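# Transfer the ball into arm2's gutter with three arms

## Task

Get the ball out of whichever gutter currently holds it and into the gutter that belongs to arm2. At the end, arm2's gutter must be resting on its rest bar with the ball inside, and it must stay that way with no robot holding anything. Pouring the ball from one gutter into another is allowed. The box must not be moved, raised, rotated or tilted beyond a tiny amount. The ball must never drop noticeably below table-top height while no robot is carrying it. A gutter only holds the ball while its open end is the raised one; if the handle is held vertical the ball rolls out. Base positions in metres, with heading in degrees counter-clockwise from +x: arm1 at x=-1.78 y=-0.24 z=+0.94 facing +1; arm2 at x=+0.00 y=+0.10 z=+0.91 facing +87; arm3 at x=+1.78 y=-0.14 z=+0.89 facing -178. Finish by opening the grippers and backing the arms away. Nothing may be knocked out of the work area, and loose objects may sometimes be nudged briefly by an outside push.

## Robot and tools

Robots. There are three identical i2rt Big YAM arms, named arm1, arm2 and arm3. Each has six revolute joints, a two-finger gripper and a wrist camera. They are bolted at the positions and headings given in the task. The hand reaches roughly 1.0 m from the joint1 axis. Each joint moves at its own speed, so the path between two postures can bulge outward. The arms do not coordinate with one another, and if one stalls the others keep moving.

Frames. Everything is expressed in one scene frame whose origin is on the floor, with +z up. "hand" is the point halfway between the fingertips. Its z axis runs along the fingers and its y axis is the direction in which the fingers open and close. Hand poses are built from each robot's true foot pose, and that pose is never printed.

execute_actions. The argument "actions" is a list containing either one action object or nothing. An empty list just returns the state and pictures. The action object has optional keys "arm1", "arm2" and "arm3", and each of these holds "joints", a dictionary of absolute targets, not offsets. Each arm gets its own dictionary, and every motion in the action starts at the same moment. The keys are:
- joint1_rad: -2.879 to 2.879, tolerance ±0.045. Turns the arm about its foot. Positive is counter-clockwise seen from above, and 0 points along the foot's heading.
- joint2_rad: 0 to 3.141, ±0.14. Shoulder. At 0 the upper arm lies roughly level, pointing back. Increasing it raises the upper arm and then carries it forward.
- joint3_rad: 0 to 3.019, ±0.09. Elbow. At 0 it is folded shut, and larger values open it.
- joint4_rad: -1.692 to 1.57, ±0.055. Hand pitch. Positive tilts the fingers up.
- joint5_rad: -1.57 to 1.57, ±0.03. Sideways swing of the hand. Positive goes toward the arm's right.
- joint6_rad: -2.094 to 2.094, ±0.035. Hand roll. Positive is clockwise when viewed from behind the hand.
- gripper_m: 0 to 0.093, ±0.003. Fingertip gap in metres. Each pad pushes with about 50 to 62 N at most.
One action runs for at most 15 s. A joint or arm you leave out may keep pushing toward an earlier target. A key that is unknown or a value outside its range causes the whole call to be rejected, and nothing moves.

The optional "cameras" argument lists camera names: arm1_cam_wrist, arm2_cam_wrist, arm3_cam_wrist, cam_end_1, cam_end_2, cam_gap_1, cam_gap_2, cam_side, cam_top, or "all". Leaving it out, passing null or passing ["all"] returns every camera, and [] returns none. The "pictures" line gives the order of the images. The calibration data (OpenCV conventions, with T_world_to_cam mapping scene coordinates into the camera frame) can be a few degrees and millimetres off. Wrist camera poses also inherit errors in the joint readings.

wait: "seconds" from 0 to 10. Nothing new is commanded, and it returns the same state and pictures.
zoom_image: "camera" plus "region" [x0, y0, x1, y1] in pixels, with the origin at the top-left and a size of at most 504 by 504. It only works on cameras that returned full images in the latest result.
read_manual: optional "section", which is "licences". It returns only licence text.
finished_scene: "scene" is the integer number of the current scene. It ends that scene permanently and reports whether the task succeeded.

Reading results. joint_positions gives the current joint values. joint_status reports how each commanded motion ended:
- off_target: the joint stopped short of its target and may still be pushing.
- contact_stop: the joint dropped its target and holds where it stopped.
- time_out: the joint holds where it stopped, or it keeps a target no more than 0.375, 0.375, 0.113, 0.225, 0.075 and 0.3 rad (joints 1 to 6) away and keeps pushing.
- not_followed: a safety check for self- or arm-to-arm collision blocked the targets. This appears with a "joint command not followed" line and usually a "cause:" line. The blocked targets may be retried on later actions, and the gripper part of the action still runs.
- limit_stop_at_motor_heat: the arm halted because of heat. Just resend the target.
on_its_own lists what the arm is doing without your command, where "held at" means the joint's current target, not its position. To stop a joint pushing, command it to its reported position. A tiny change from the current position may produce no motion. A joint carrying a load sags.

Once a stop is reported, the remaining motion calls in that same reply are skipped. The robot holds its last command while you are thinking.

Hazards. The arms do not halt on contact and can press very hard. Continued pressing, or holding a load for long, heats the motors. A MOTOR HOT line appears at 85 °C. At 100 °C an OVER-TEMPERATURE FAULT cuts power and the arm falls. Two arms squeezing each other ends the run, and hard collisions may also do so. No state line reports arm-to-arm contact. The collision check can react late and ignores fingers, gripper housings and wrist cameras. Avoid dropping or slamming the gutters, shoving the box, and spilling the ball below table height.

Each tool is called after "Emit:" as name(argument=value, ...), one argument or row to a line, values as JSON.

## Session

Emit:
execute_actions(
  actions=[],
)

Scene clock: 0.00 s.
Motor temperatures (°C, as the motors report them): arm1=[24 27 26 28 24 25] | arm2=[24 24 26 24 26 27] | arm3=[27 26 27 24 25 27]
arm1.joint_positions: joint1_rad=+0.041 joint2_rad=+0.342 joint3_rad=+1.347 joint4_rad=-1.276 joint5_rad=-0.057 joint6_rad=+0.769 gripper_m=+0.094
arm1.joint_status: not commanded
arm1.hand: x=-1.6532 y=-0.2229 z=+1.5172 quat_wxyz=(-0.546, -0.262, -0.751, -0.264) (m; scene frame)
arm2.joint_positions: joint1_rad=+0.419 joint2_rad=+0.382 joint3_rad=+1.478 joint4_rad=-1.386 joint5_rad=-0.137 joint6_rad=+0.068 gripper_m=+0.095
arm2.joint_status: not commanded
arm2.hand: x=-0.0649 y=+0.1881 z=+1.5133 quat_wxyz=(-0.278, +0.670, -0.440, -0.529) (m; scene frame)
arm3.joint_positions: joint1_rad=+0.481 joint2_rad=+0.266 joint3_rad=+1.643 joint4_rad=-1.335 joint5_rad=-0.001 joint6_rad=+0.246 gripper_m=+0.094
arm3.joint_status: not commanded
arm3.hand: x=+1.7784 y=-0.1389 z=+1.5741 quat_wxyz=(-0.265, -0.690, -0.092, +0.667) (m; scene frame)
pictures: arm1_cam_wrist, arm2_cam_wrist, arm3_cam_wrist, cam_end_1, cam_end_2, cam_gap_1, cam_gap_2, cam_side, cam_top
Images, in order (width x height): arm1_cam_wrist 504x504, arm2_cam_wrist 504x504, arm3_cam_wrist 504x504, cam_end_1 672x504, cam_end_2 672x504, cam_gap_1 672x504, cam_gap_2 672x504, cam_side 672x504, cam_top 672x504.

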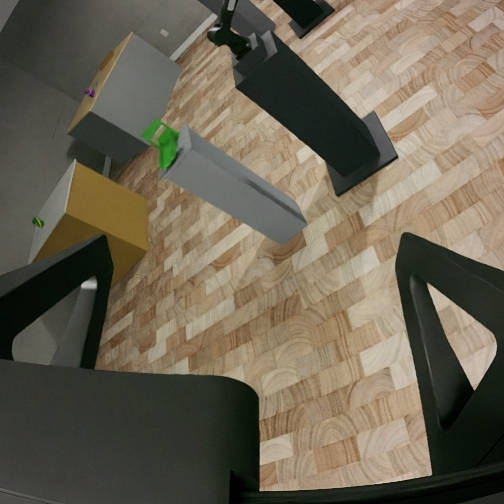

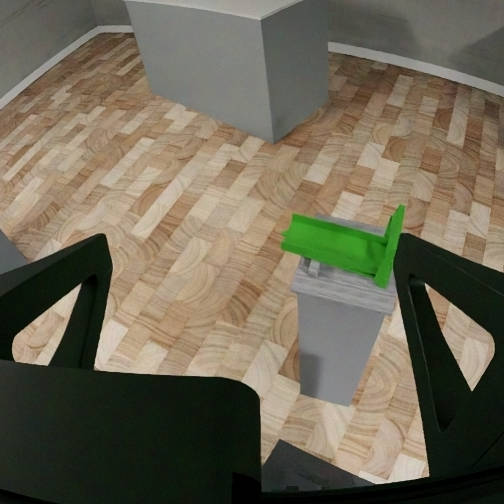

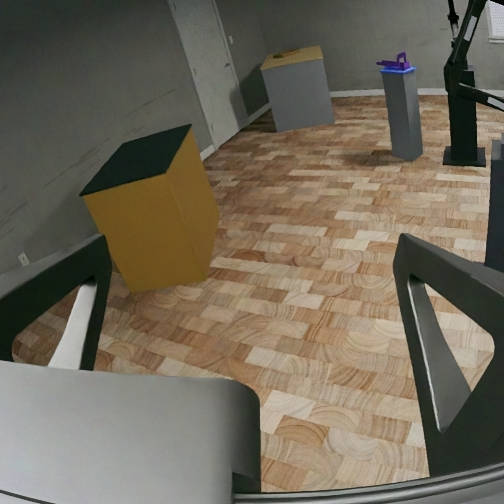

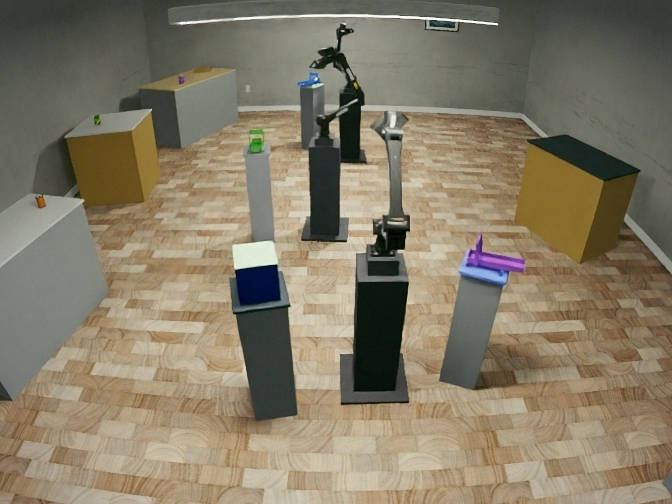

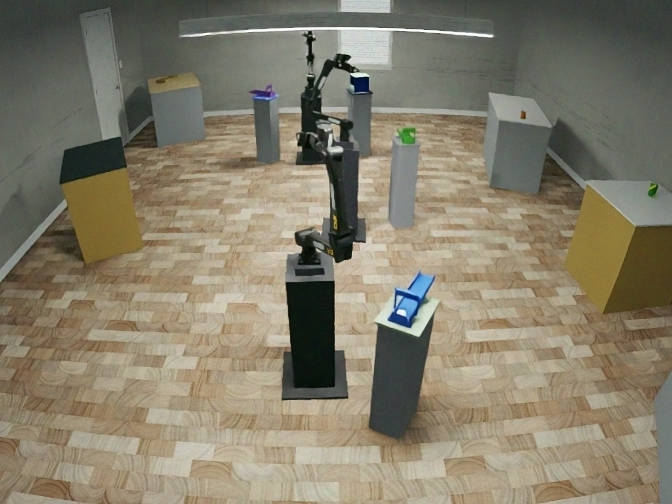

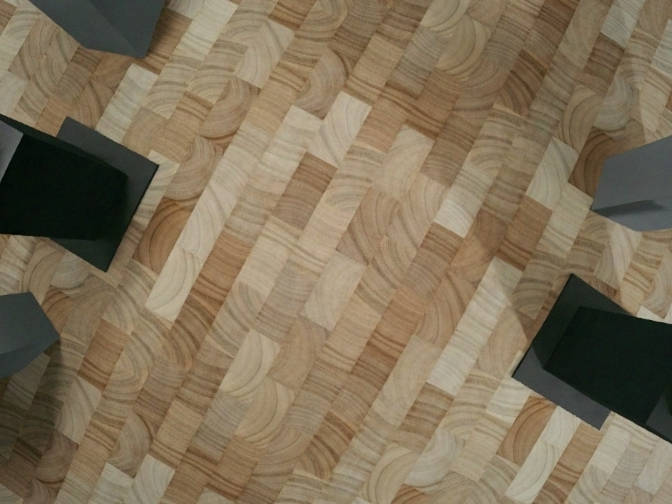

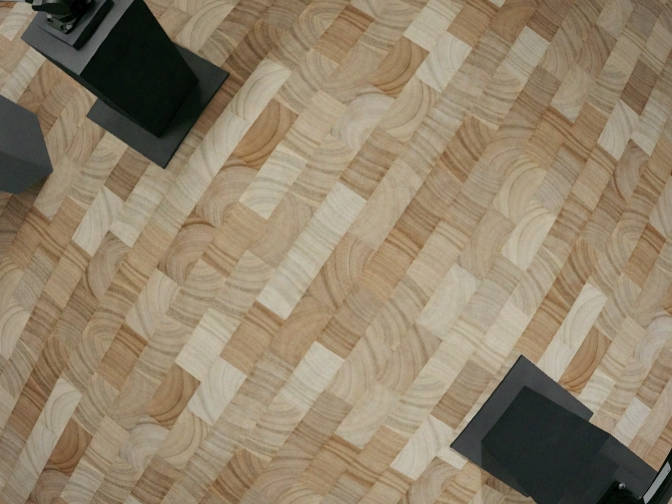

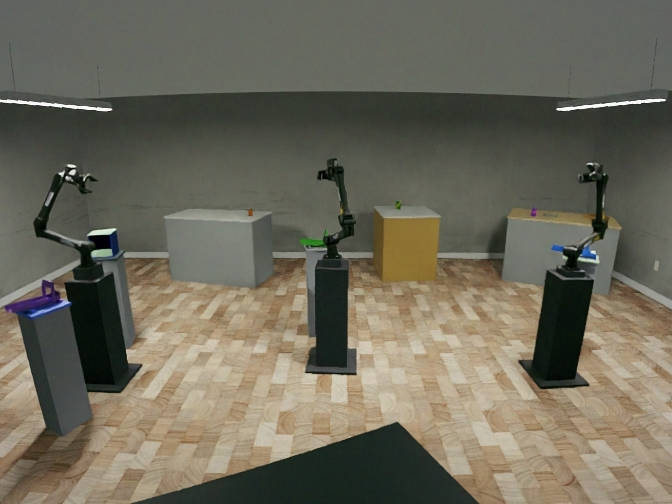

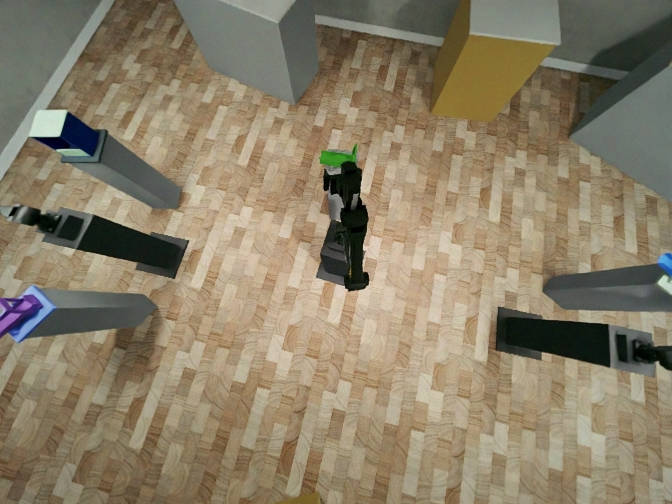

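Emit:
zoom_image(
  camera="cam_end_2",
  region=[350, 250, 470, 350],
)

Emit:
zoom_image(
  camera="arm2_cam_wrist",
  region=[260, 180, 440, 330],
)

Emit:
zoom_image(
  camera="cam_end_1",
  region=[440, 215, 550, 305],
)

Region (350, 250, 470, 350) of cam_end_2's 672x504 image, scaled by 4.200, with more detail than that image has.

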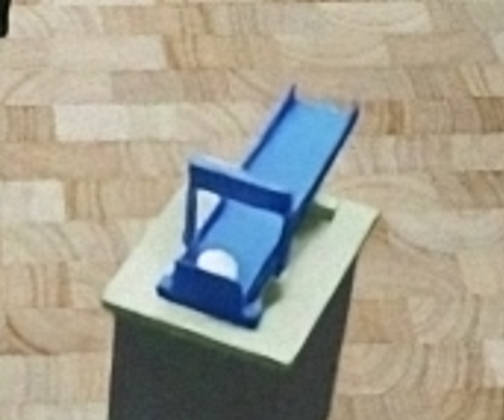

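Region (260, 180, 440, 330) of arm2_cam_wrist's 504x504 image, scaled by 2.800, with more detail than that image has.

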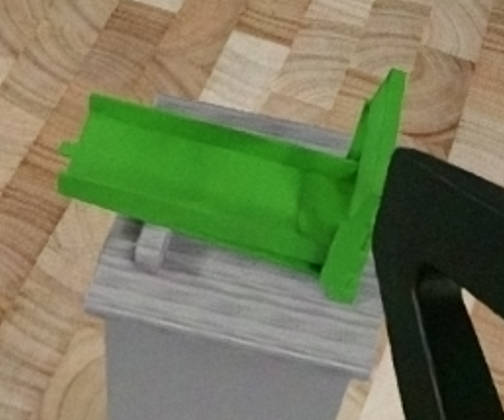

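Region (440, 215, 550, 305) of cam_end_1's 672x504 image, scaled by 4.582, with more detail than that image has; it fills the top 412 rows of this view, and the rest is white.

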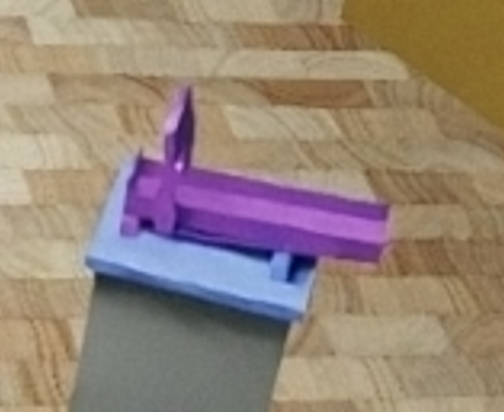

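Emit:
zoom_image(
  camera="cam_side",
  region=[530, 215, 630, 295],
)

Emit:
zoom_image(
  camera="cam_side",
  region=[285, 210, 365, 274],
)

Emit:
zoom_image(
  camera="cam_end_1",
  region=[230, 60, 340, 170],
)

Region (530, 215, 630, 295) of cam_side's 672x504 image, scaled by 5.040, with more detail than that image has; it fills the top 403 rows of this view, and the rest is white.

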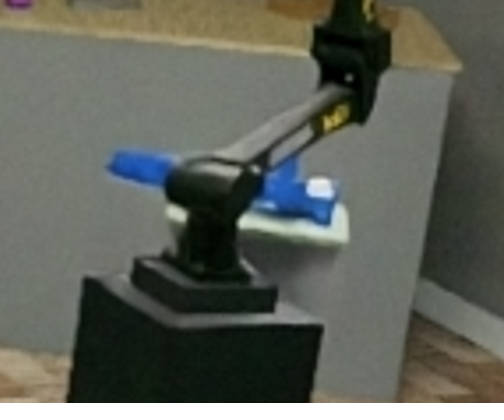

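Region (285, 210, 365, 274) of cam_side's 672x504 image, scaled by 6.300, with more detail than that image has; it fills the top 403 rows of this view, and the rest is white.

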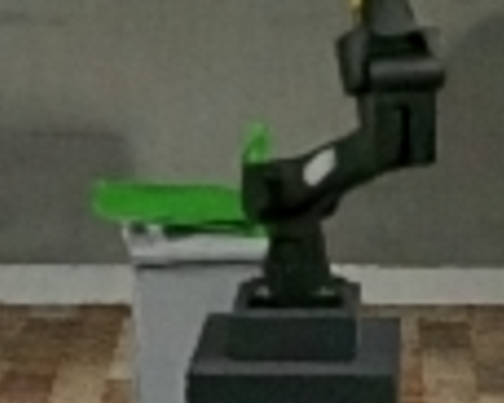

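Region (230, 60, 340, 170) of cam_end_1's 672x504 image, scaled by 4.582, with more detail than that image has.

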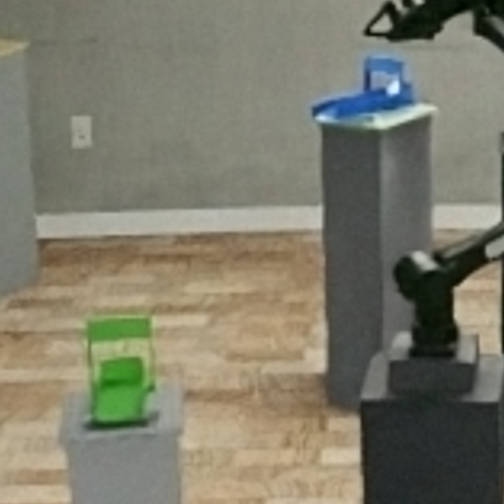

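Emit:
execute_actions(
  actions=[
    {"arm3":{"joints":{"joint1_rad":-2.25,"joint2_rad":1.585,"joint3_rad":1.615,"joint4_rad":-1.08,"joint5_rad":0,"joint6_rad":0}},"arm2":{"joints":{"joint1_rad":0.2,"joint2_rad":1.585,"joint3_rad":1.615,"joint4_rad":-1.08,"joint5_rad":0,"joint6_rad":0}}},
  ],
  cameras=["arm2_cam_wrist","arm3_cam_wrist","cam_end_2","cam_side","cam_top"],
)

Scene clock: 9.10 s.
Motor temperatures (°C, as the motors report them): arm1=[24 28 27 28 24 25] | arm2=[24 25 27 24 26 27] | arm3=[27 27 28 24 25 27]
arm1.joint_positions: joint1_rad=+0.041 joint2_rad=+0.342 joint3_rad=+1.347 joint4_rad=-1.276 joint5_rad=-0.057 joint6_rad=+0.769 gripper_m=+0.094
arm1.joint_status: not commanded
arm1.hand: x=-1.6532 y=-0.2229 z=+1.5172 quat_wxyz=(-0.546, -0.262, -0.751, -0.264) (m; scene frame)
arm2.joint_positions: joint1_rad=+0.212 joint2_rad=+1.597 joint3_rad=+1.598 joint4_rad=-1.089 joint5_rad=-0.004 joint6_rad=+0.012 gripper_m=+0.095
arm2.joint_status: all done
arm2.hand: x=-0.0976 y=+0.6879 z=+1.2007 quat_wxyz=(-0.157, +0.736, -0.633, -0.182) (m; scene frame)
arm3.joint_positions: joint1_rad=-2.255 joint2_rad=+1.586 joint3_rad=+1.596 joint4_rad=-1.077 joint5_rad=+0.001 joint6_rad=+0.015 gripper_m=+0.094
arm3.joint_status: all done
arm3.hand: x=+2.1414 y=+0.3324 z=+1.1969 quat_wxyz=(+0.229, -0.420, +0.871, +0.112) (m; scene frame)
pictures: arm2_cam_wrist, arm3_cam_wrist, cam_end_2, cam_side, cam_top
camera_calibration (this result's frames):
arm2_cam_wrist: T_world_to_cam=[[0.988238, 0.15288, 0.003591, -0.0158096], [0.150962, -0.979049, 0.136649, 0.528164], [0.0244068, -0.1345, -0.990613, 1.41052], [0, 0, 0, 1]] pos_world=[-0.0985355, 0.70923, 1.32517]
arm3_cam_wrist: T_world_to_cam=[[0.786238, -0.617777, 0.0134944, -1.49744], [-0.615471, -0.780986, 0.106099, 1.4597], [-0.0550068, -0.0917247, -0.994264, 1.45802], [0, 0, 0, 1]] pos_world=[2.15595, 0.348654, 1.31499]
Images, in order (width x height): arm2_cam_wrist 504x504, arm3_cam_wrist 504x504, cam_end_2 672x504, cam_side 672x504, cam_top 672x504.

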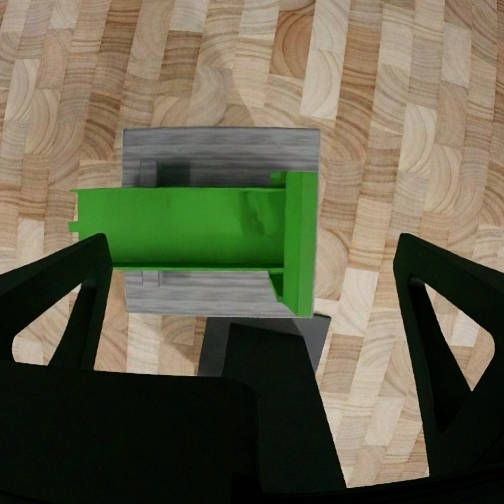

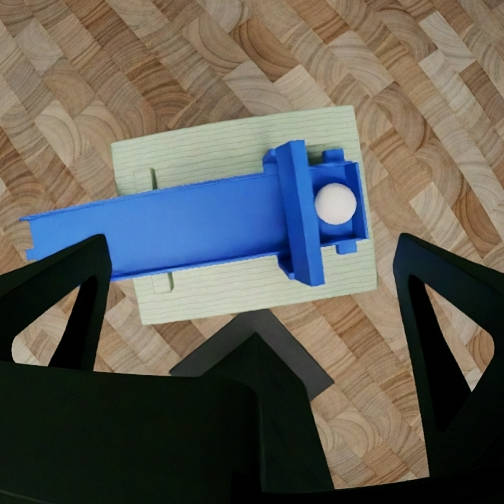

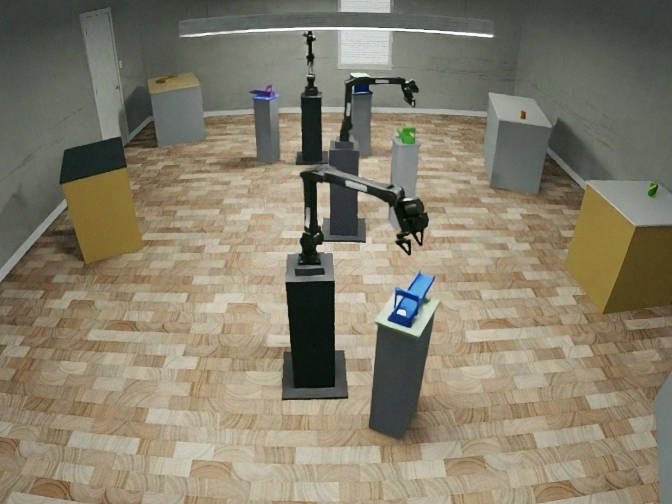

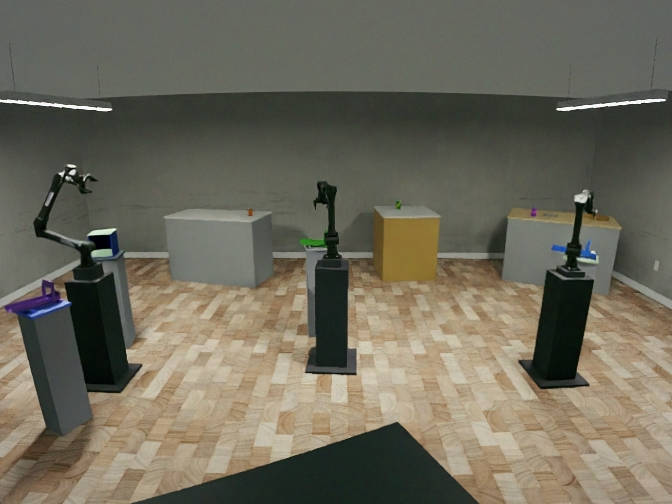

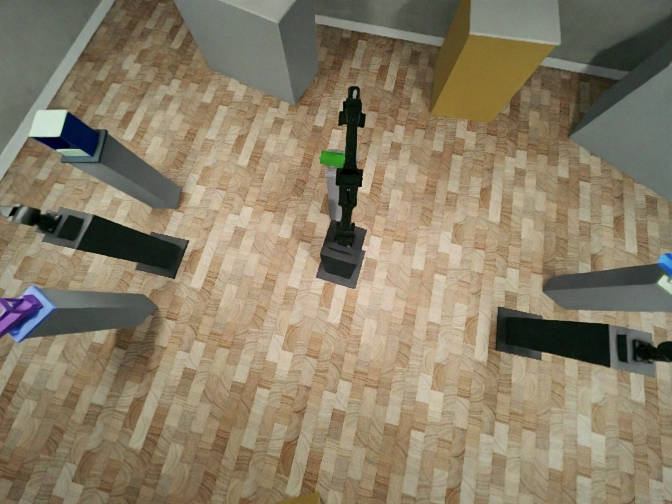

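Emit:
zoom_image(
  camera="arm3_cam_wrist",
  region=[230, 100, 410, 310],
)

Emit:
zoom_image(
  camera="cam_side",
  region=[540, 225, 610, 275],
)

Emit:
zoom_image(
  camera="arm2_cam_wrist",
  region=[50, 110, 350, 340],
)

Region (230, 100, 410, 310) of arm3_cam_wrist's 504x504 image, scaled by 2.400, with more detail than that image has; it fills the left 432 columns of this view, and the rest is white.

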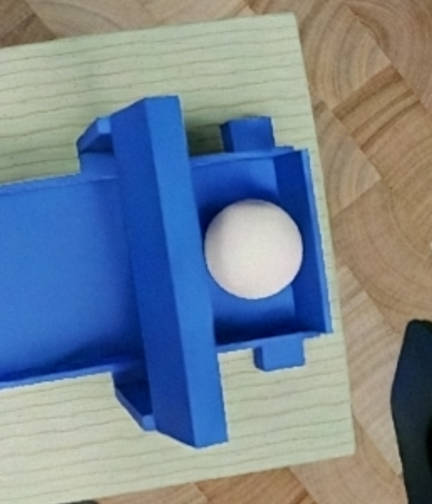

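Region (540, 225, 610, 275) of cam_side's 672x504 image, scaled by 7.200, with more detail than that image has; it fills the top 360 rows of this view, and the rest is white.

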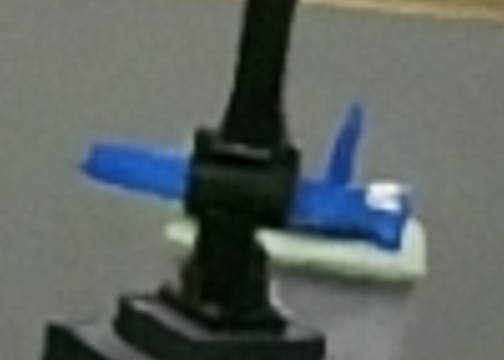

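Region (50, 110, 350, 340) of arm2_cam_wrist's 504x504 image, scaled by 1.680, with more detail than that image has; it fills the top 386 rows of this view, and the rest is white.

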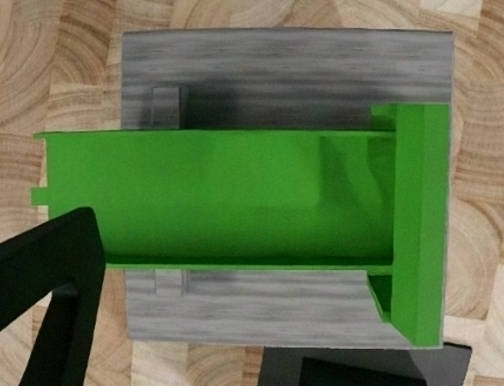

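Emit:
execute_actions(
  actions=[
    {"arm3":{"joints":{"joint1_rad":-2.494,"joint2_rad":2.08,"joint3_rad":2.05,"joint4_rad":-1.591,"joint5_rad":-0.2,"joint6_rad":1.24,"gripper_m":0.052}},"arm2":{"joints":{"joint1_rad":-1.653,"joint4_rad":0.0}}},
  ],
  cameras=["arm3_cam_wrist","cam_end_2","cam_side"],
)

Scene clock: 17.27 s.
Motor temperatures (°C, as the motors report them): arm1=[24 28 28 28 24 25] | arm2=[24 25 29 24 26 27] | arm3=[27 28 30 24 25 27]
arm1.joint_positions: joint1_rad=+0.041 joint2_rad=+0.342 joint3_rad=+1.347 joint4_rad=-1.276 joint5_rad=-0.057 joint6_rad=+0.769 gripper_m=+0.094
arm1.joint_status: not commanded
arm1.hand: x=-1.6532 y=-0.2229 z=+1.5172 quat_wxyz=(-0.546, -0.262, -0.751, -0.264) (m; scene frame)
arm2.joint_positions: joint1_rad=-1.659 joint2_rad=+1.597 joint3_rad=+1.598 joint4_rad=-0.024 joint5_rad=+0.000 joint6_rad=+0.010 gripper_m=+0.095
arm2.joint_status: all done
arm2.hand: x=+0.7154 y=-0.0037 z=+1.4174 quat_wxyz=(-0.701, -0.055, -0.710, +0.044) (m; scene frame)
arm3.joint_positions: joint1_rad=-2.490 joint2_rad=+2.069 joint3_rad=+2.017 joint4_rad=-1.582 joint5_rad=-0.198 joint6_rad=+1.222 gripper_m=+0.052
arm3.joint_status: all done
arm3.hand: x=+2.2462 y=+0.2823 z=+1.0694 quat_wxyz=(-0.095, +0.269, +0.958, +0.036) (m; scene frame)
pictures: arm3_cam_wrist, cam_end_2, cam_side
camera_calibration (this result's frames):
arm3_cam_wrist: T_world_to_cam=[[-0.509909, -0.860191, -0.00799882, 1.39375], [-0.587226, 0.341274, 0.733961, 0.446887], [-0.628617, 0.37895, -0.679145, 2.151], [0, 0, 0, 1]] pos_world=[2.32526, 0.231254, 1.14399]
Images, in order (width x height): arm3_cam_wrist 504x504, cam_end_2 672x504, cam_side 672x504.

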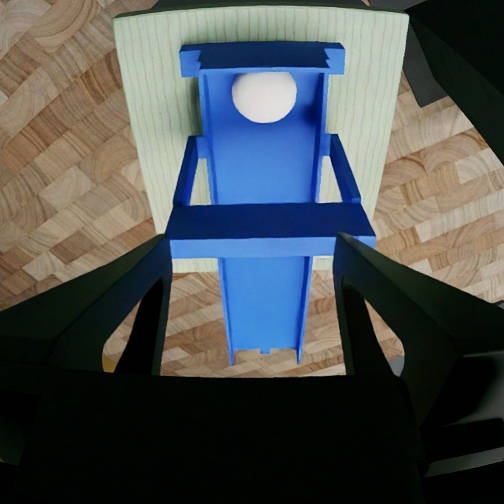

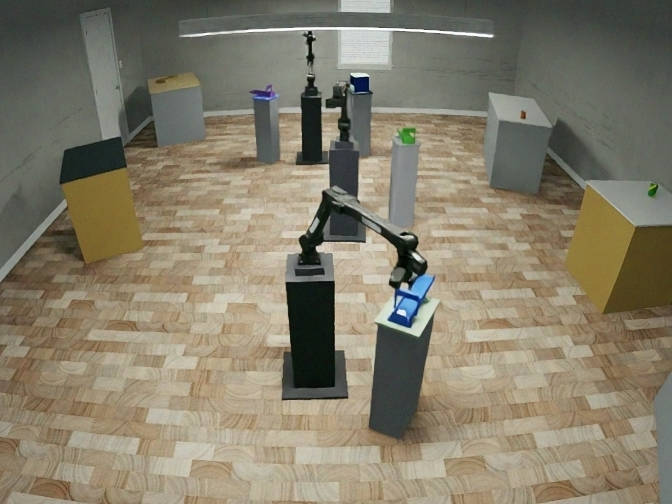

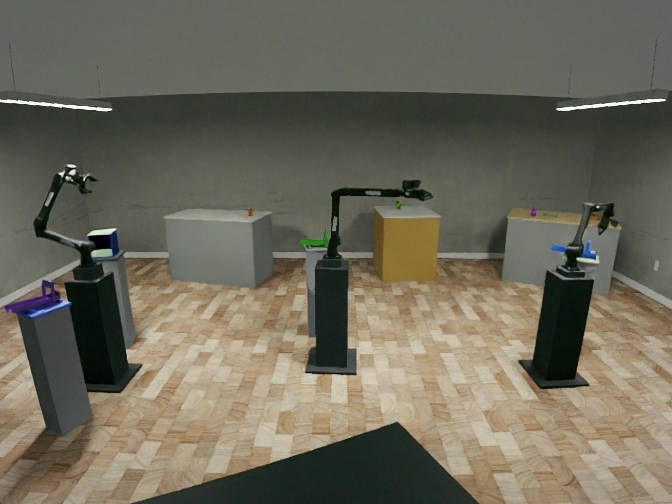

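Emit:
zoom_image(
  camera="arm3_cam_wrist",
  region=[160, 20, 380, 270],
)

Region (160, 20, 380, 270) of arm3_cam_wrist's 504x504 image, scaled by 2.016, with more detail than that image has; it fills the left 444 columns of this view, and the rest is white.

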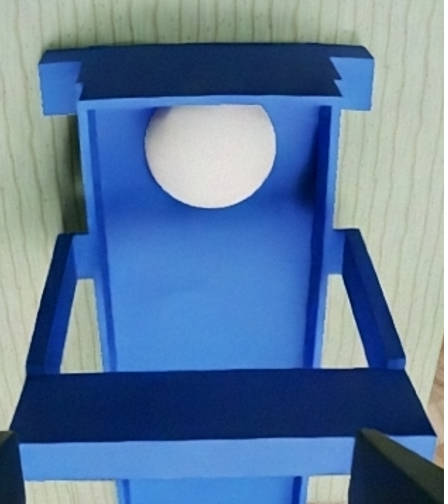

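Emit:
execute_actions(
  actions=[
    {"arm3":{"joints":{"joint1_rad":-2.462,"joint2_rad":2.118,"joint3_rad":1.765,"joint4_rad":-1.262,"joint5_rad":-0.2,"joint6_rad":1.262}},"arm2":{"joints":{"joint2_rad":1.91,"joint3_rad":1.31,"joint4_rad":0.64,"joint6_rad":0}}},
  ],
  cameras=["arm3_cam_wrist","cam_end_2"],
)

Scene clock: 20.43 s.
Motor temperatures (°C, as the motors report them): arm1=[24 28 28 28 24 25] | arm2=[24 26 30 24 26 27] | arm3=[27 28 30 24 25 27]
arm1.joint_positions: joint1_rad=+0.041 joint2_rad=+0.342 joint3_rad=+1.347 joint4_rad=-1.276 joint5_rad=-0.057 joint6_rad=+0.769 gripper_m=+0.094
arm1.joint_status: not commanded
arm1.hand: x=-1.6532 y=-0.2229 z=+1.5172 quat_wxyz=(-0.546, -0.262, -0.751, -0.264) (m; scene frame)
arm2.joint_positions: joint1_rad=-1.659 joint2_rad=+1.899 joint3_rad=+1.276 joint4_rad=+0.622 joint5_rad=+0.000 joint6_rad=+0.010 gripper_m=+0.095
arm2.joint_status: all done
arm2.hand: x=+0.7546 y=-0.0078 z=+1.1600 quat_wxyz=(-0.709, -0.055, -0.702, +0.044) (m; scene frame)
arm3.joint_positions: joint1_rad=-2.461 joint2_rad=+2.115 joint3_rad=+1.757 joint4_rad=-1.271 joint5_rad=-0.198 joint6_rad=+1.245 gripper_m=+0.052
arm3.joint_status: all done
arm3.hand: x=+2.2283 y=+0.2904 z=+0.9436 quat_wxyz=(-0.094, +0.266, +0.959, +0.035) (m; scene frame)
pictures: arm3_cam_wrist, cam_end_2
camera_calibration (this result's frames):
arm3_cam_wrist: T_world_to_cam=[[-0.50424, -0.86353, -0.0076524, 1.3786], [-0.590211, 0.338146, 0.733013, 0.534334], [-0.630391, 0.374131, -0.680172, 2.0576], [0, 0, 0, 1]] pos_world=[2.30761, 0.239964, 1.0184]
Images, in order (width x height): arm3_cam_wrist 504x504, cam_end_2 672x504.

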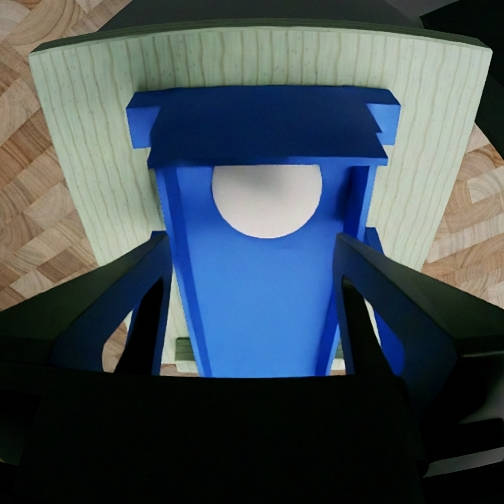

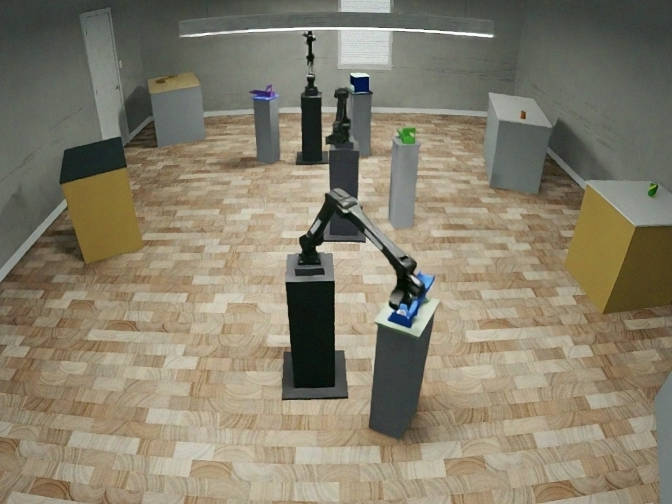

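Emit:
execute_actions(
  actions=[
    {"arm3":{"joints":{"joint1_rad":-2.456,"joint3_rad":1.718,"joint4_rad":-1.215}}},
  ],
  cameras=["arm3_cam_wrist"],
)

Scene clock: 23.80 s.
Motor temperatures (°C, as the motors report them): arm1=[24 28 29 28 24 25] | arm2=[24 26 30 25 26 27] | arm3=[27 28 31 24 25 27]
arm1.joint_positions: joint1_rad=+0.041 joint2_rad=+0.342 joint3_rad=+1.347 joint4_rad=-1.276 joint5_rad=-0.057 joint6_rad=+0.769 gripper_m=+0.094
arm1.joint_status: not commanded
arm1.hand: x=-1.6532 y=-0.2229 z=+1.5172 quat_wxyz=(-0.546, -0.262, -0.751, -0.264) (m; scene frame)
arm2.joint_positions: joint1_rad=-1.659 joint2_rad=+1.899 joint3_rad=+1.276 joint4_rad=+0.622 joint5_rad=+0.000 joint6_rad=+0.010 gripper_m=+0.095
arm2.joint_status: not commanded
arm2.hand: x=+0.7546 y=-0.0078 z=+1.1600 quat_wxyz=(-0.709, -0.055, -0.702, +0.044) (m; scene frame)
arm3.joint_positions: joint1_rad=-2.461 joint2_rad=+2.112 joint3_rad=+1.718 joint4_rad=-1.224 joint5_rad=-0.198 joint6_rad=+1.245 gripper_m=+0.052
arm3.joint_status: all done
arm3.hand: x=+2.2260 y=+0.2884 z=+0.9320 quat_wxyz=(-0.091, +0.265, +0.959, +0.040) (m; scene frame)
pictures: arm3_cam_wrist
camera_calibration (this result's frames):
arm3_cam_wrist: T_world_to_cam=[[-0.504107, -0.863436, -0.0188233, 1.38573], [-0.596788, 0.332508, 0.730262, 0.561052], [-0.624276, 0.379364, -0.682908, 2.03638], [0, 0, 0, 1]] pos_world=[2.30464, 0.237406, 1.00703]
Images, in order (width x height): arm3_cam_wrist 504x504.

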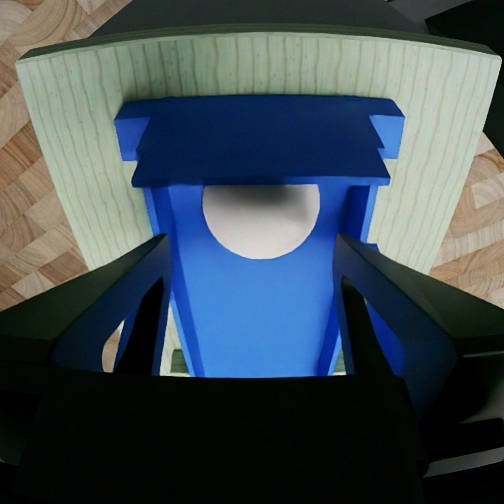

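Emit:
execute_actions(
  actions=[
    {"arm3":{"joints":{"joint1_rad":-2.449,"joint2_rad":2.157,"joint3_rad":1.679,"joint4_rad":-1.153}}},
  ],
  cameras=["arm3_cam_wrist","cam_end_2"],
)

Scene clock: 25.20 s.
Motor temperatures (°C, as the motors report them): arm1=[24 28 29 28 24 25] | arm2=[24 26 30 25 26 27] | arm3=[27 29 31 24 25 27]
arm1.joint_positions: joint1_rad=+0.041 joint2_rad=+0.342 joint3_rad=+1.347 joint4_rad=-1.276 joint5_rad=-0.057 joint6_rad=+0.769 gripper_m=+0.094
arm1.joint_status: not commanded
arm1.hand: x=-1.6532 y=-0.2229 z=+1.5172 quat_wxyz=(-0.546, -0.262, -0.751, -0.264) (m; scene frame)
arm2.joint_positions: joint1_rad=-1.659 joint2_rad=+1.899 joint3_rad=+1.276 joint4_rad=+0.622 joint5_rad=+0.000 joint6_rad=+0.010 gripper_m=+0.095
arm2.joint_status: not commanded
arm2.hand: x=+0.7546 y=-0.0078 z=+1.1600 quat_wxyz=(-0.709, -0.055, -0.702, +0.044) (m; scene frame)
arm3.joint_positions: joint1_rad=-2.455 joint2_rad=+2.137 joint3_rad=+1.679 joint4_rad=-1.162 joint5_rad=-0.198 joint6_rad=+1.245 gripper_m=+0.052
arm3.joint_status: all done
arm3.hand: x=+2.2210 y=+0.2892 z=+0.9029 quat_wxyz=(-0.092, +0.262, +0.960, +0.039) (m; scene frame)
pictures: arm3_cam_wrist, cam_end_2
camera_calibration (this result's frames):
arm3_cam_wrist: T_world_to_cam=[[-0.49853, -0.866713, -0.0166277, 1.36993], [-0.597699, 0.329775, 0.730756, 0.581299], [-0.627872, 0.374242, -0.682436, 2.02213], [0, 0, 0, 1]] pos_world=[2.30003, 0.238872, 0.977967]
Images, in order (width x height): arm3_cam_wrist 504x504, cam_end_2 672x504.

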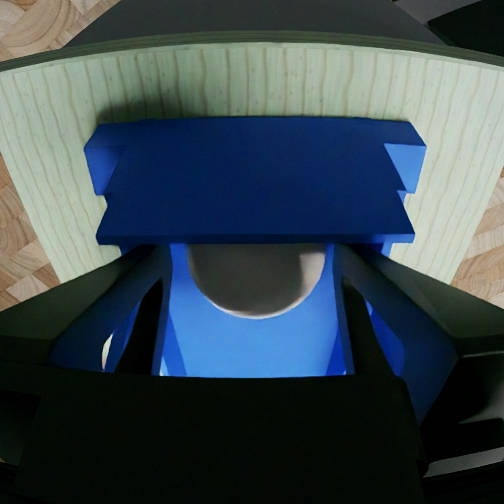

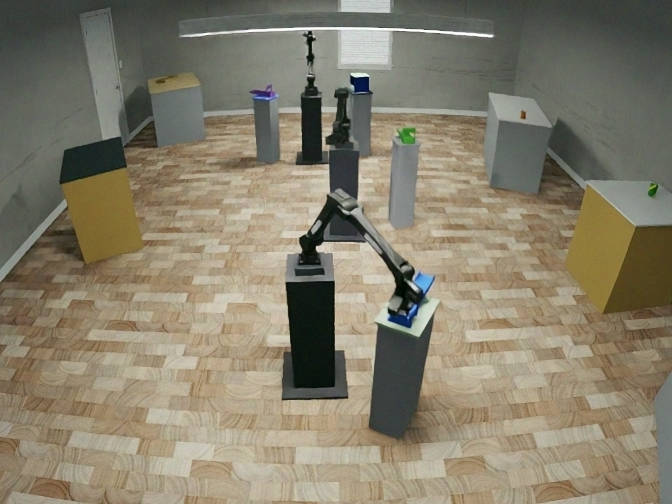

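Emit:
execute_actions(
  actions=[
    {"arm3":{"joints":{"joint2_rad":2.165,"joint3_rad":1.665,"joint4_rad":-1.137,"gripper_m":0.046}}},
  ],
  cameras=["arm3_cam_wrist"],
)

Scene clock: 26.17 s.
Motor temperatures (°C, as the motors report them): arm1=[24 28 29 28 24 25] | arm2=[24 26 30 25 26 27] | arm3=[27 29 31 24 25 27]
arm1.joint_positions: joint1_rad=+0.041 joint2_rad=+0.342 joint3_rad=+1.347 joint4_rad=-1.276 joint5_rad=-0.057 joint6_rad=+0.769 gripper_m=+0.094
arm1.joint_status: not commanded
arm1.hand: x=-1.6532 y=-0.2229 z=+1.5172 quat_wxyz=(-0.546, -0.262, -0.751, -0.264) (m; scene frame)
arm2.joint_positions: joint1_rad=-1.659 joint2_rad=+1.899 joint3_rad=+1.276 joint4_rad=+0.622 joint5_rad=+0.000 joint6_rad=+0.010 gripper_m=+0.095
arm2.joint_status: not commanded
arm2.hand: x=+0.7546 y=-0.0078 z=+1.1600 quat_wxyz=(-0.709, -0.055, -0.702, +0.044) (m; scene frame)
arm3.joint_positions: joint1_rad=-2.455 joint2_rad=+2.138 joint3_rad=+1.667 joint4_rad=-1.146 joint5_rad=-0.198 joint6_rad=+1.245 gripper_m=+0.046
arm3.joint_status: all done
arm3.hand: x=+2.2201 y=+0.2885 z=+0.8986 quat_wxyz=(-0.091, +0.262, +0.960, +0.040) (m; scene frame)
pictures: arm3_cam_wrist
camera_calibration (this result's frames):
arm3_cam_wrist: T_world_to_cam=[[-0.498803, -0.866489, -0.0197961, 1.37221], [-0.599437, 0.328395, 0.729953, 0.58918], [-0.625996, 0.37597, -0.68321, 2.01497], [0, 0, 0, 1]] pos_world=[2.299, 0.237954, 0.973735]
Images, in order (width x height): arm3_cam_wrist 504x504.

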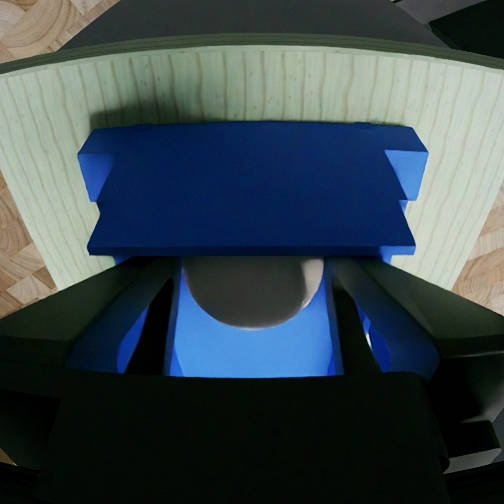

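Emit:
execute_actions(
  actions=[
    {"arm3":{"joints":{"joint3_rad":1.646,"joint4_rad":-1.108}}},
  ],
  cameras=["arm3_cam_wrist"],
)

Scene clock: 27.10 s.
Motor temperatures (°C, as the motors report them): arm1=[24 28 29 28 24 25] | arm2=[24 26 31 25 26 27] | arm3=[27 29 31 24 25 27]
arm1.joint_positions: joint1_rad=+0.041 joint2_rad=+0.342 joint3_rad=+1.347 joint4_rad=-1.276 joint5_rad=-0.057 joint6_rad=+0.769 gripper_m=+0.094
arm1.joint_status: not commanded
arm1.hand: x=-1.6532 y=-0.2229 z=+1.5172 quat_wxyz=(-0.546, -0.262, -0.751, -0.264) (m; scene frame)
arm2.joint_positions: joint1_rad=-1.659 joint2_rad=+1.899 joint3_rad=+1.276 joint4_rad=+0.622 joint5_rad=+0.000 joint6_rad=+0.010 gripper_m=+0.095
arm2.joint_status: not commanded
arm2.hand: x=+0.7546 y=-0.0078 z=+1.1600 quat_wxyz=(-0.709, -0.055, -0.702, +0.044) (m; scene frame)
arm3.joint_positions: joint1_rad=-2.452 joint2_rad=+2.138 joint3_rad=+1.649 joint4_rad=-1.119 joint5_rad=-0.200 joint6_rad=+1.246 gripper_m=+0.046
arm3.joint_status: all done
arm3.hand: x=+2.2180 y=+0.2894 z=+0.8924 quat_wxyz=(-0.089, +0.261, +0.960, +0.045) (m; scene frame)
pictures: arm3_cam_wrist
camera_calibration (this result's frames):
arm3_cam_wrist: T_world_to_cam=[[-0.49738, -0.867049, -0.0289565, 1.37695], [-0.603772, 0.321998, 0.729231, 0.604313], [-0.622955, 0.380188, -0.683655, 2.00151], [0, 0, 0, 1]] pos_world=[2.29659, 0.238348, 0.967531]
Images, in order (width x height): arm3_cam_wrist 504x504.

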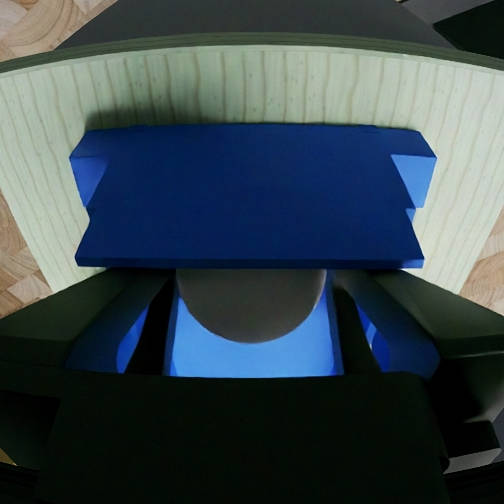

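Emit:
execute_actions(
  actions=[
    {"arm3":{"joints":{"gripper_m":0.03}}},
  ],
  cameras=["arm3_cam_wrist"],
)

Scene clock: 27.73 s.
Motor temperatures (°C, as the motors report them): arm1=[24 28 29 28 24 25] | arm2=[24 26 31 25 26 27] | arm3=[27 29 31 24 25 27]
arm1.joint_positions: joint1_rad=+0.041 joint2_rad=+0.342 joint3_rad=+1.347 joint4_rad=-1.276 joint5_rad=-0.057 joint6_rad=+0.769 gripper_m=+0.094
arm1.joint_status: not commanded
arm1.hand: x=-1.6532 y=-0.2229 z=+1.5172 quat_wxyz=(-0.546, -0.262, -0.751, -0.264) (m; scene frame)
arm2.joint_positions: joint1_rad=-1.659 joint2_rad=+1.899 joint3_rad=+1.276 joint4_rad=+0.622 joint5_rad=+0.000 joint6_rad=+0.010 gripper_m=+0.095
arm2.joint_status: not commanded
arm2.hand: x=+0.7546 y=-0.0078 z=+1.1600 quat_wxyz=(-0.709, -0.055, -0.702, +0.044) (m; scene frame)
arm3.joint_positions: joint1_rad=-2.452 joint2_rad=+2.138 joint3_rad=+1.649 joint4_rad=-1.119 joint5_rad=-0.200 joint6_rad=+1.246 gripper_m=+0.041
arm3.joint_status: gripper_m off_target (ended at +0.041, target +0.030)
arm3.hand: x=+2.2181 y=+0.2894 z=+0.8924 quat_wxyz=(-0.089, +0.261, +0.960, +0.045) (m; scene frame)
pictures: arm3_cam_wrist
camera_calibration (this result's frames):
arm3_cam_wrist: T_world_to_cam=[[-0.497371, -0.867042, -0.0293169, 1.37734], [-0.603981, 0.321815, 0.729138, 0.604939], [-0.622759, 0.380359, -0.683739, 2.00112], [0, 0, 0, 1]] pos_world=[2.29664, 0.23839, 0.967539]
Images, in order (width x height): arm3_cam_wrist 504x504.

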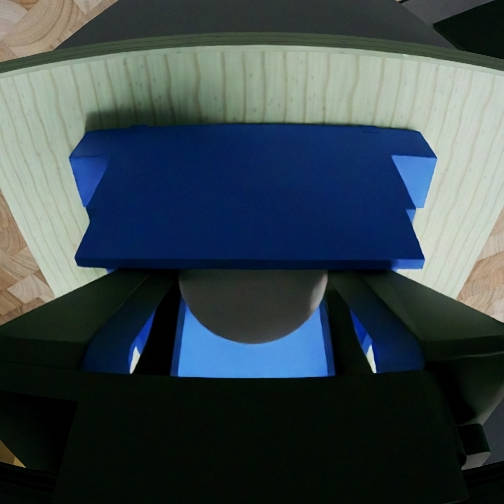

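Emit:
execute_actions(
  actions=[
    {"arm3":{"joints":{"joint2_rad":1.80}}},
  ],
  cameras=["arm3_cam_wrist","cam_end_2"],
)

Scene clock: 30.30 s.
Motor temperatures (°C, as the motors report them): arm1=[24 28 29 28 24 25] | arm2=[24 26 31 25 26 27] | arm3=[27 29 31 24 25 27]
arm1.joint_positions: joint1_rad=+0.041 joint2_rad=+0.342 joint3_rad=+1.347 joint4_rad=-1.276 joint5_rad=-0.057 joint6_rad=+0.769 gripper_m=+0.094
arm1.joint_status: not commanded
arm1.hand: x=-1.6532 y=-0.2229 z=+1.5172 quat_wxyz=(-0.546, -0.262, -0.751, -0.264) (m; scene frame)
arm2.joint_positions: joint1_rad=-1.659 joint2_rad=+1.899 joint3_rad=+1.276 joint4_rad=+0.622 joint5_rad=+0.000 joint6_rad=+0.010 gripper_m=+0.095
arm2.joint_status: not commanded
arm2.hand: x=+0.7546 y=-0.0078 z=+1.1600 quat_wxyz=(-0.709, -0.055, -0.702, +0.044) (m; scene frame)
arm3.joint_positions: joint1_rad=-2.452 joint2_rad=+1.799 joint3_rad=+1.640 joint4_rad=-1.115 joint5_rad=-0.200 joint6_rad=+1.246 gripper_m=+0.041
arm3.joint_status: all done
arm3.hand: x=+2.2243 y=+0.2953 z=+1.0922 quat_wxyz=(+0.003, +0.242, +0.953, +0.181) (m; scene frame)
pictures: arm3_cam_wrist, cam_end_2
camera_calibration (this result's frames):
arm3_cam_wrist: T_world_to_cam=[[-0.45051, -0.826775, -0.336875, 1.61115], [-0.773801, 0.173409, 0.60923, 1.01363], [-0.445278, 0.535138, -0.717882, 1.73623], [0, 0, 0, 1]] pos_world=[2.28329, 0.227159, 1.17164]
Images, in order (width x height): arm3_cam_wrist 504x504, cam_end_2 672x504.

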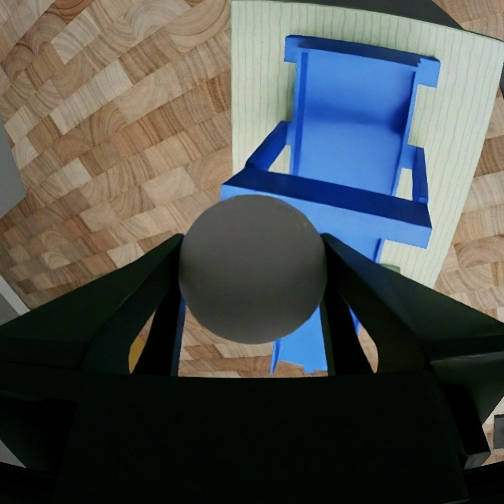

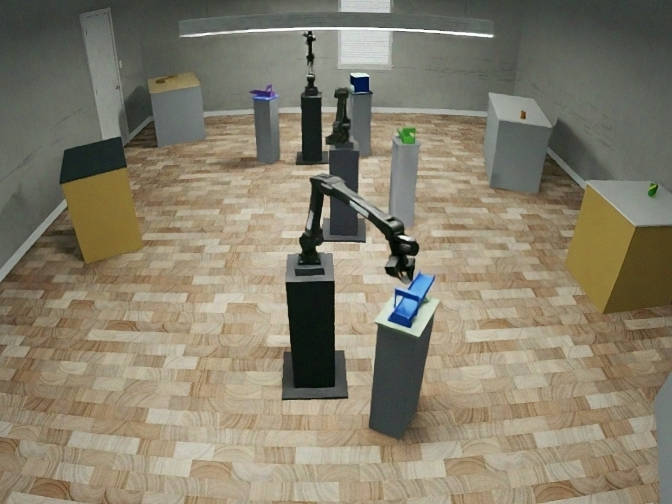

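Emit:
execute_actions(
  actions=[
    {"arm3":{"joints":{"joint1_rad":-0.16,"joint2_rad":2.06,"joint3_rad":2.08,"joint4_rad":0.015,"joint5_rad":0,"joint6_rad":1.585}},"arm2":{"joints":{"joint2_rad":1.815,"joint3_rad":1.64,"joint4_rad":0.21,"joint6_rad":-0.01}}},
  ],
  cameras=["arm2_cam_wrist","arm3_cam_wrist","cam_gap_2","cam_side"],
)

Scene clock: 34.17 s.
Motor temperatures (°C, as the motors report them): arm1=[24 28 29 28 24 25] | arm2=[24 27 32 25 26 27] | arm3=[27 29 32 24 25 27]
arm1.joint_positions: joint1_rad=+0.041 joint2_rad=+0.342 joint3_rad=+1.347 joint4_rad=-1.276 joint5_rad=-0.057 joint6_rad=+0.769 gripper_m=+0.094
arm1.joint_status: not commanded
arm1.hand: x=-1.6532 y=-0.2229 z=+1.5172 quat_wxyz=(-0.546, -0.262, -0.751, -0.264) (m; scene frame)
arm2.joint_positions: joint1_rad=-1.659 joint2_rad=+1.795 joint3_rad=+1.604 joint4_rad=+0.225 joint5_rad=+0.000 joint6_rad=+0.002 gripper_m=+0.095
arm2.joint_status: all done
arm2.hand: x=+0.7811 y=-0.0126 z=+1.3368 quat_wxyz=(-0.721, -0.051, -0.690, +0.048) (m; scene frame)
arm3.joint_positions: joint1_rad=-0.166 joint2_rad=+2.061 joint3_rad=+2.049 joint4_rad=-0.002 joint5_rad=-0.001 joint6_rad=+1.567 gripper_m=+0.041
arm3.joint_status: all done
arm3.hand: x=+0.8965 y=-0.0176 z=+1.3106 quat_wxyz=(-0.456, -0.473, +0.536, +0.530) (m; scene frame)
pictures: arm2_cam_wrist, arm3_cam_wrist, cam_gap_2, cam_side
camera_calibration (this result's frames):
arm2_cam_wrist: T_world_to_cam=[[-0.14123, -0.989968, -0.00420062, 0.100684], [-0.541694, 0.0808289, -0.836681, 1.54667], [0.828626, -0.115889, -0.547675, 0.209559], [0, 0, 0, 1]] pos_world=[0.678393, -0.00105611, 1.40926]
arm3_cam_wrist: T_world_to_cam=[[0.0374569, 0.0184023, -0.999129, 1.27322], [0.465954, -0.884808, 0.00117174, -0.425786], [-0.884016, -0.465592, -0.0417168, 0.958711], [0, 0, 0, 1]] pos_world=[0.998221, 0.0461993, 1.31261]
Images, in order (width x height): arm2_cam_wrist 504x504, arm3_cam_wrist 504x504, cam_gap_2 672x504, cam_side 672x504.

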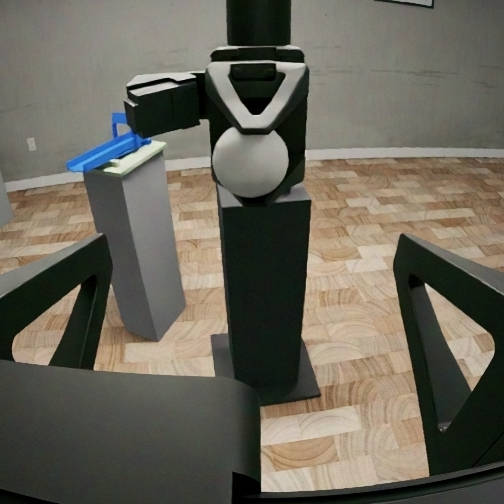

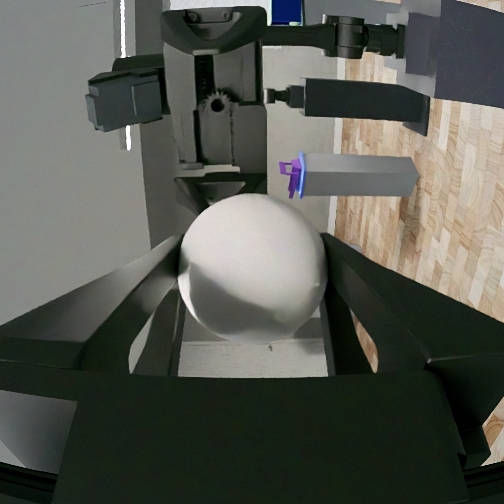

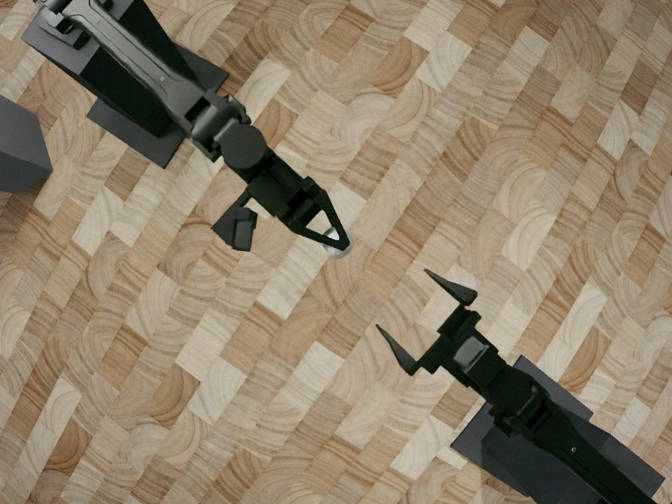

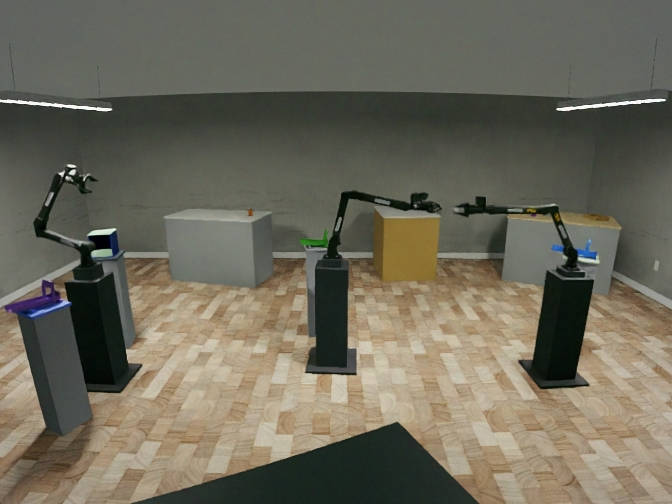

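Emit:
zoom_image(
  camera="arm2_cam_wrist",
  region=[170, 60, 340, 230],
)

Region (170, 60, 340, 230) of arm2_cam_wrist's 504x504 image, scaled by 2.965, with more detail than that image has.

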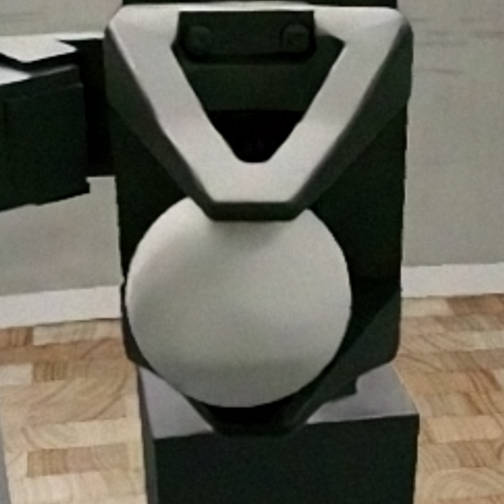

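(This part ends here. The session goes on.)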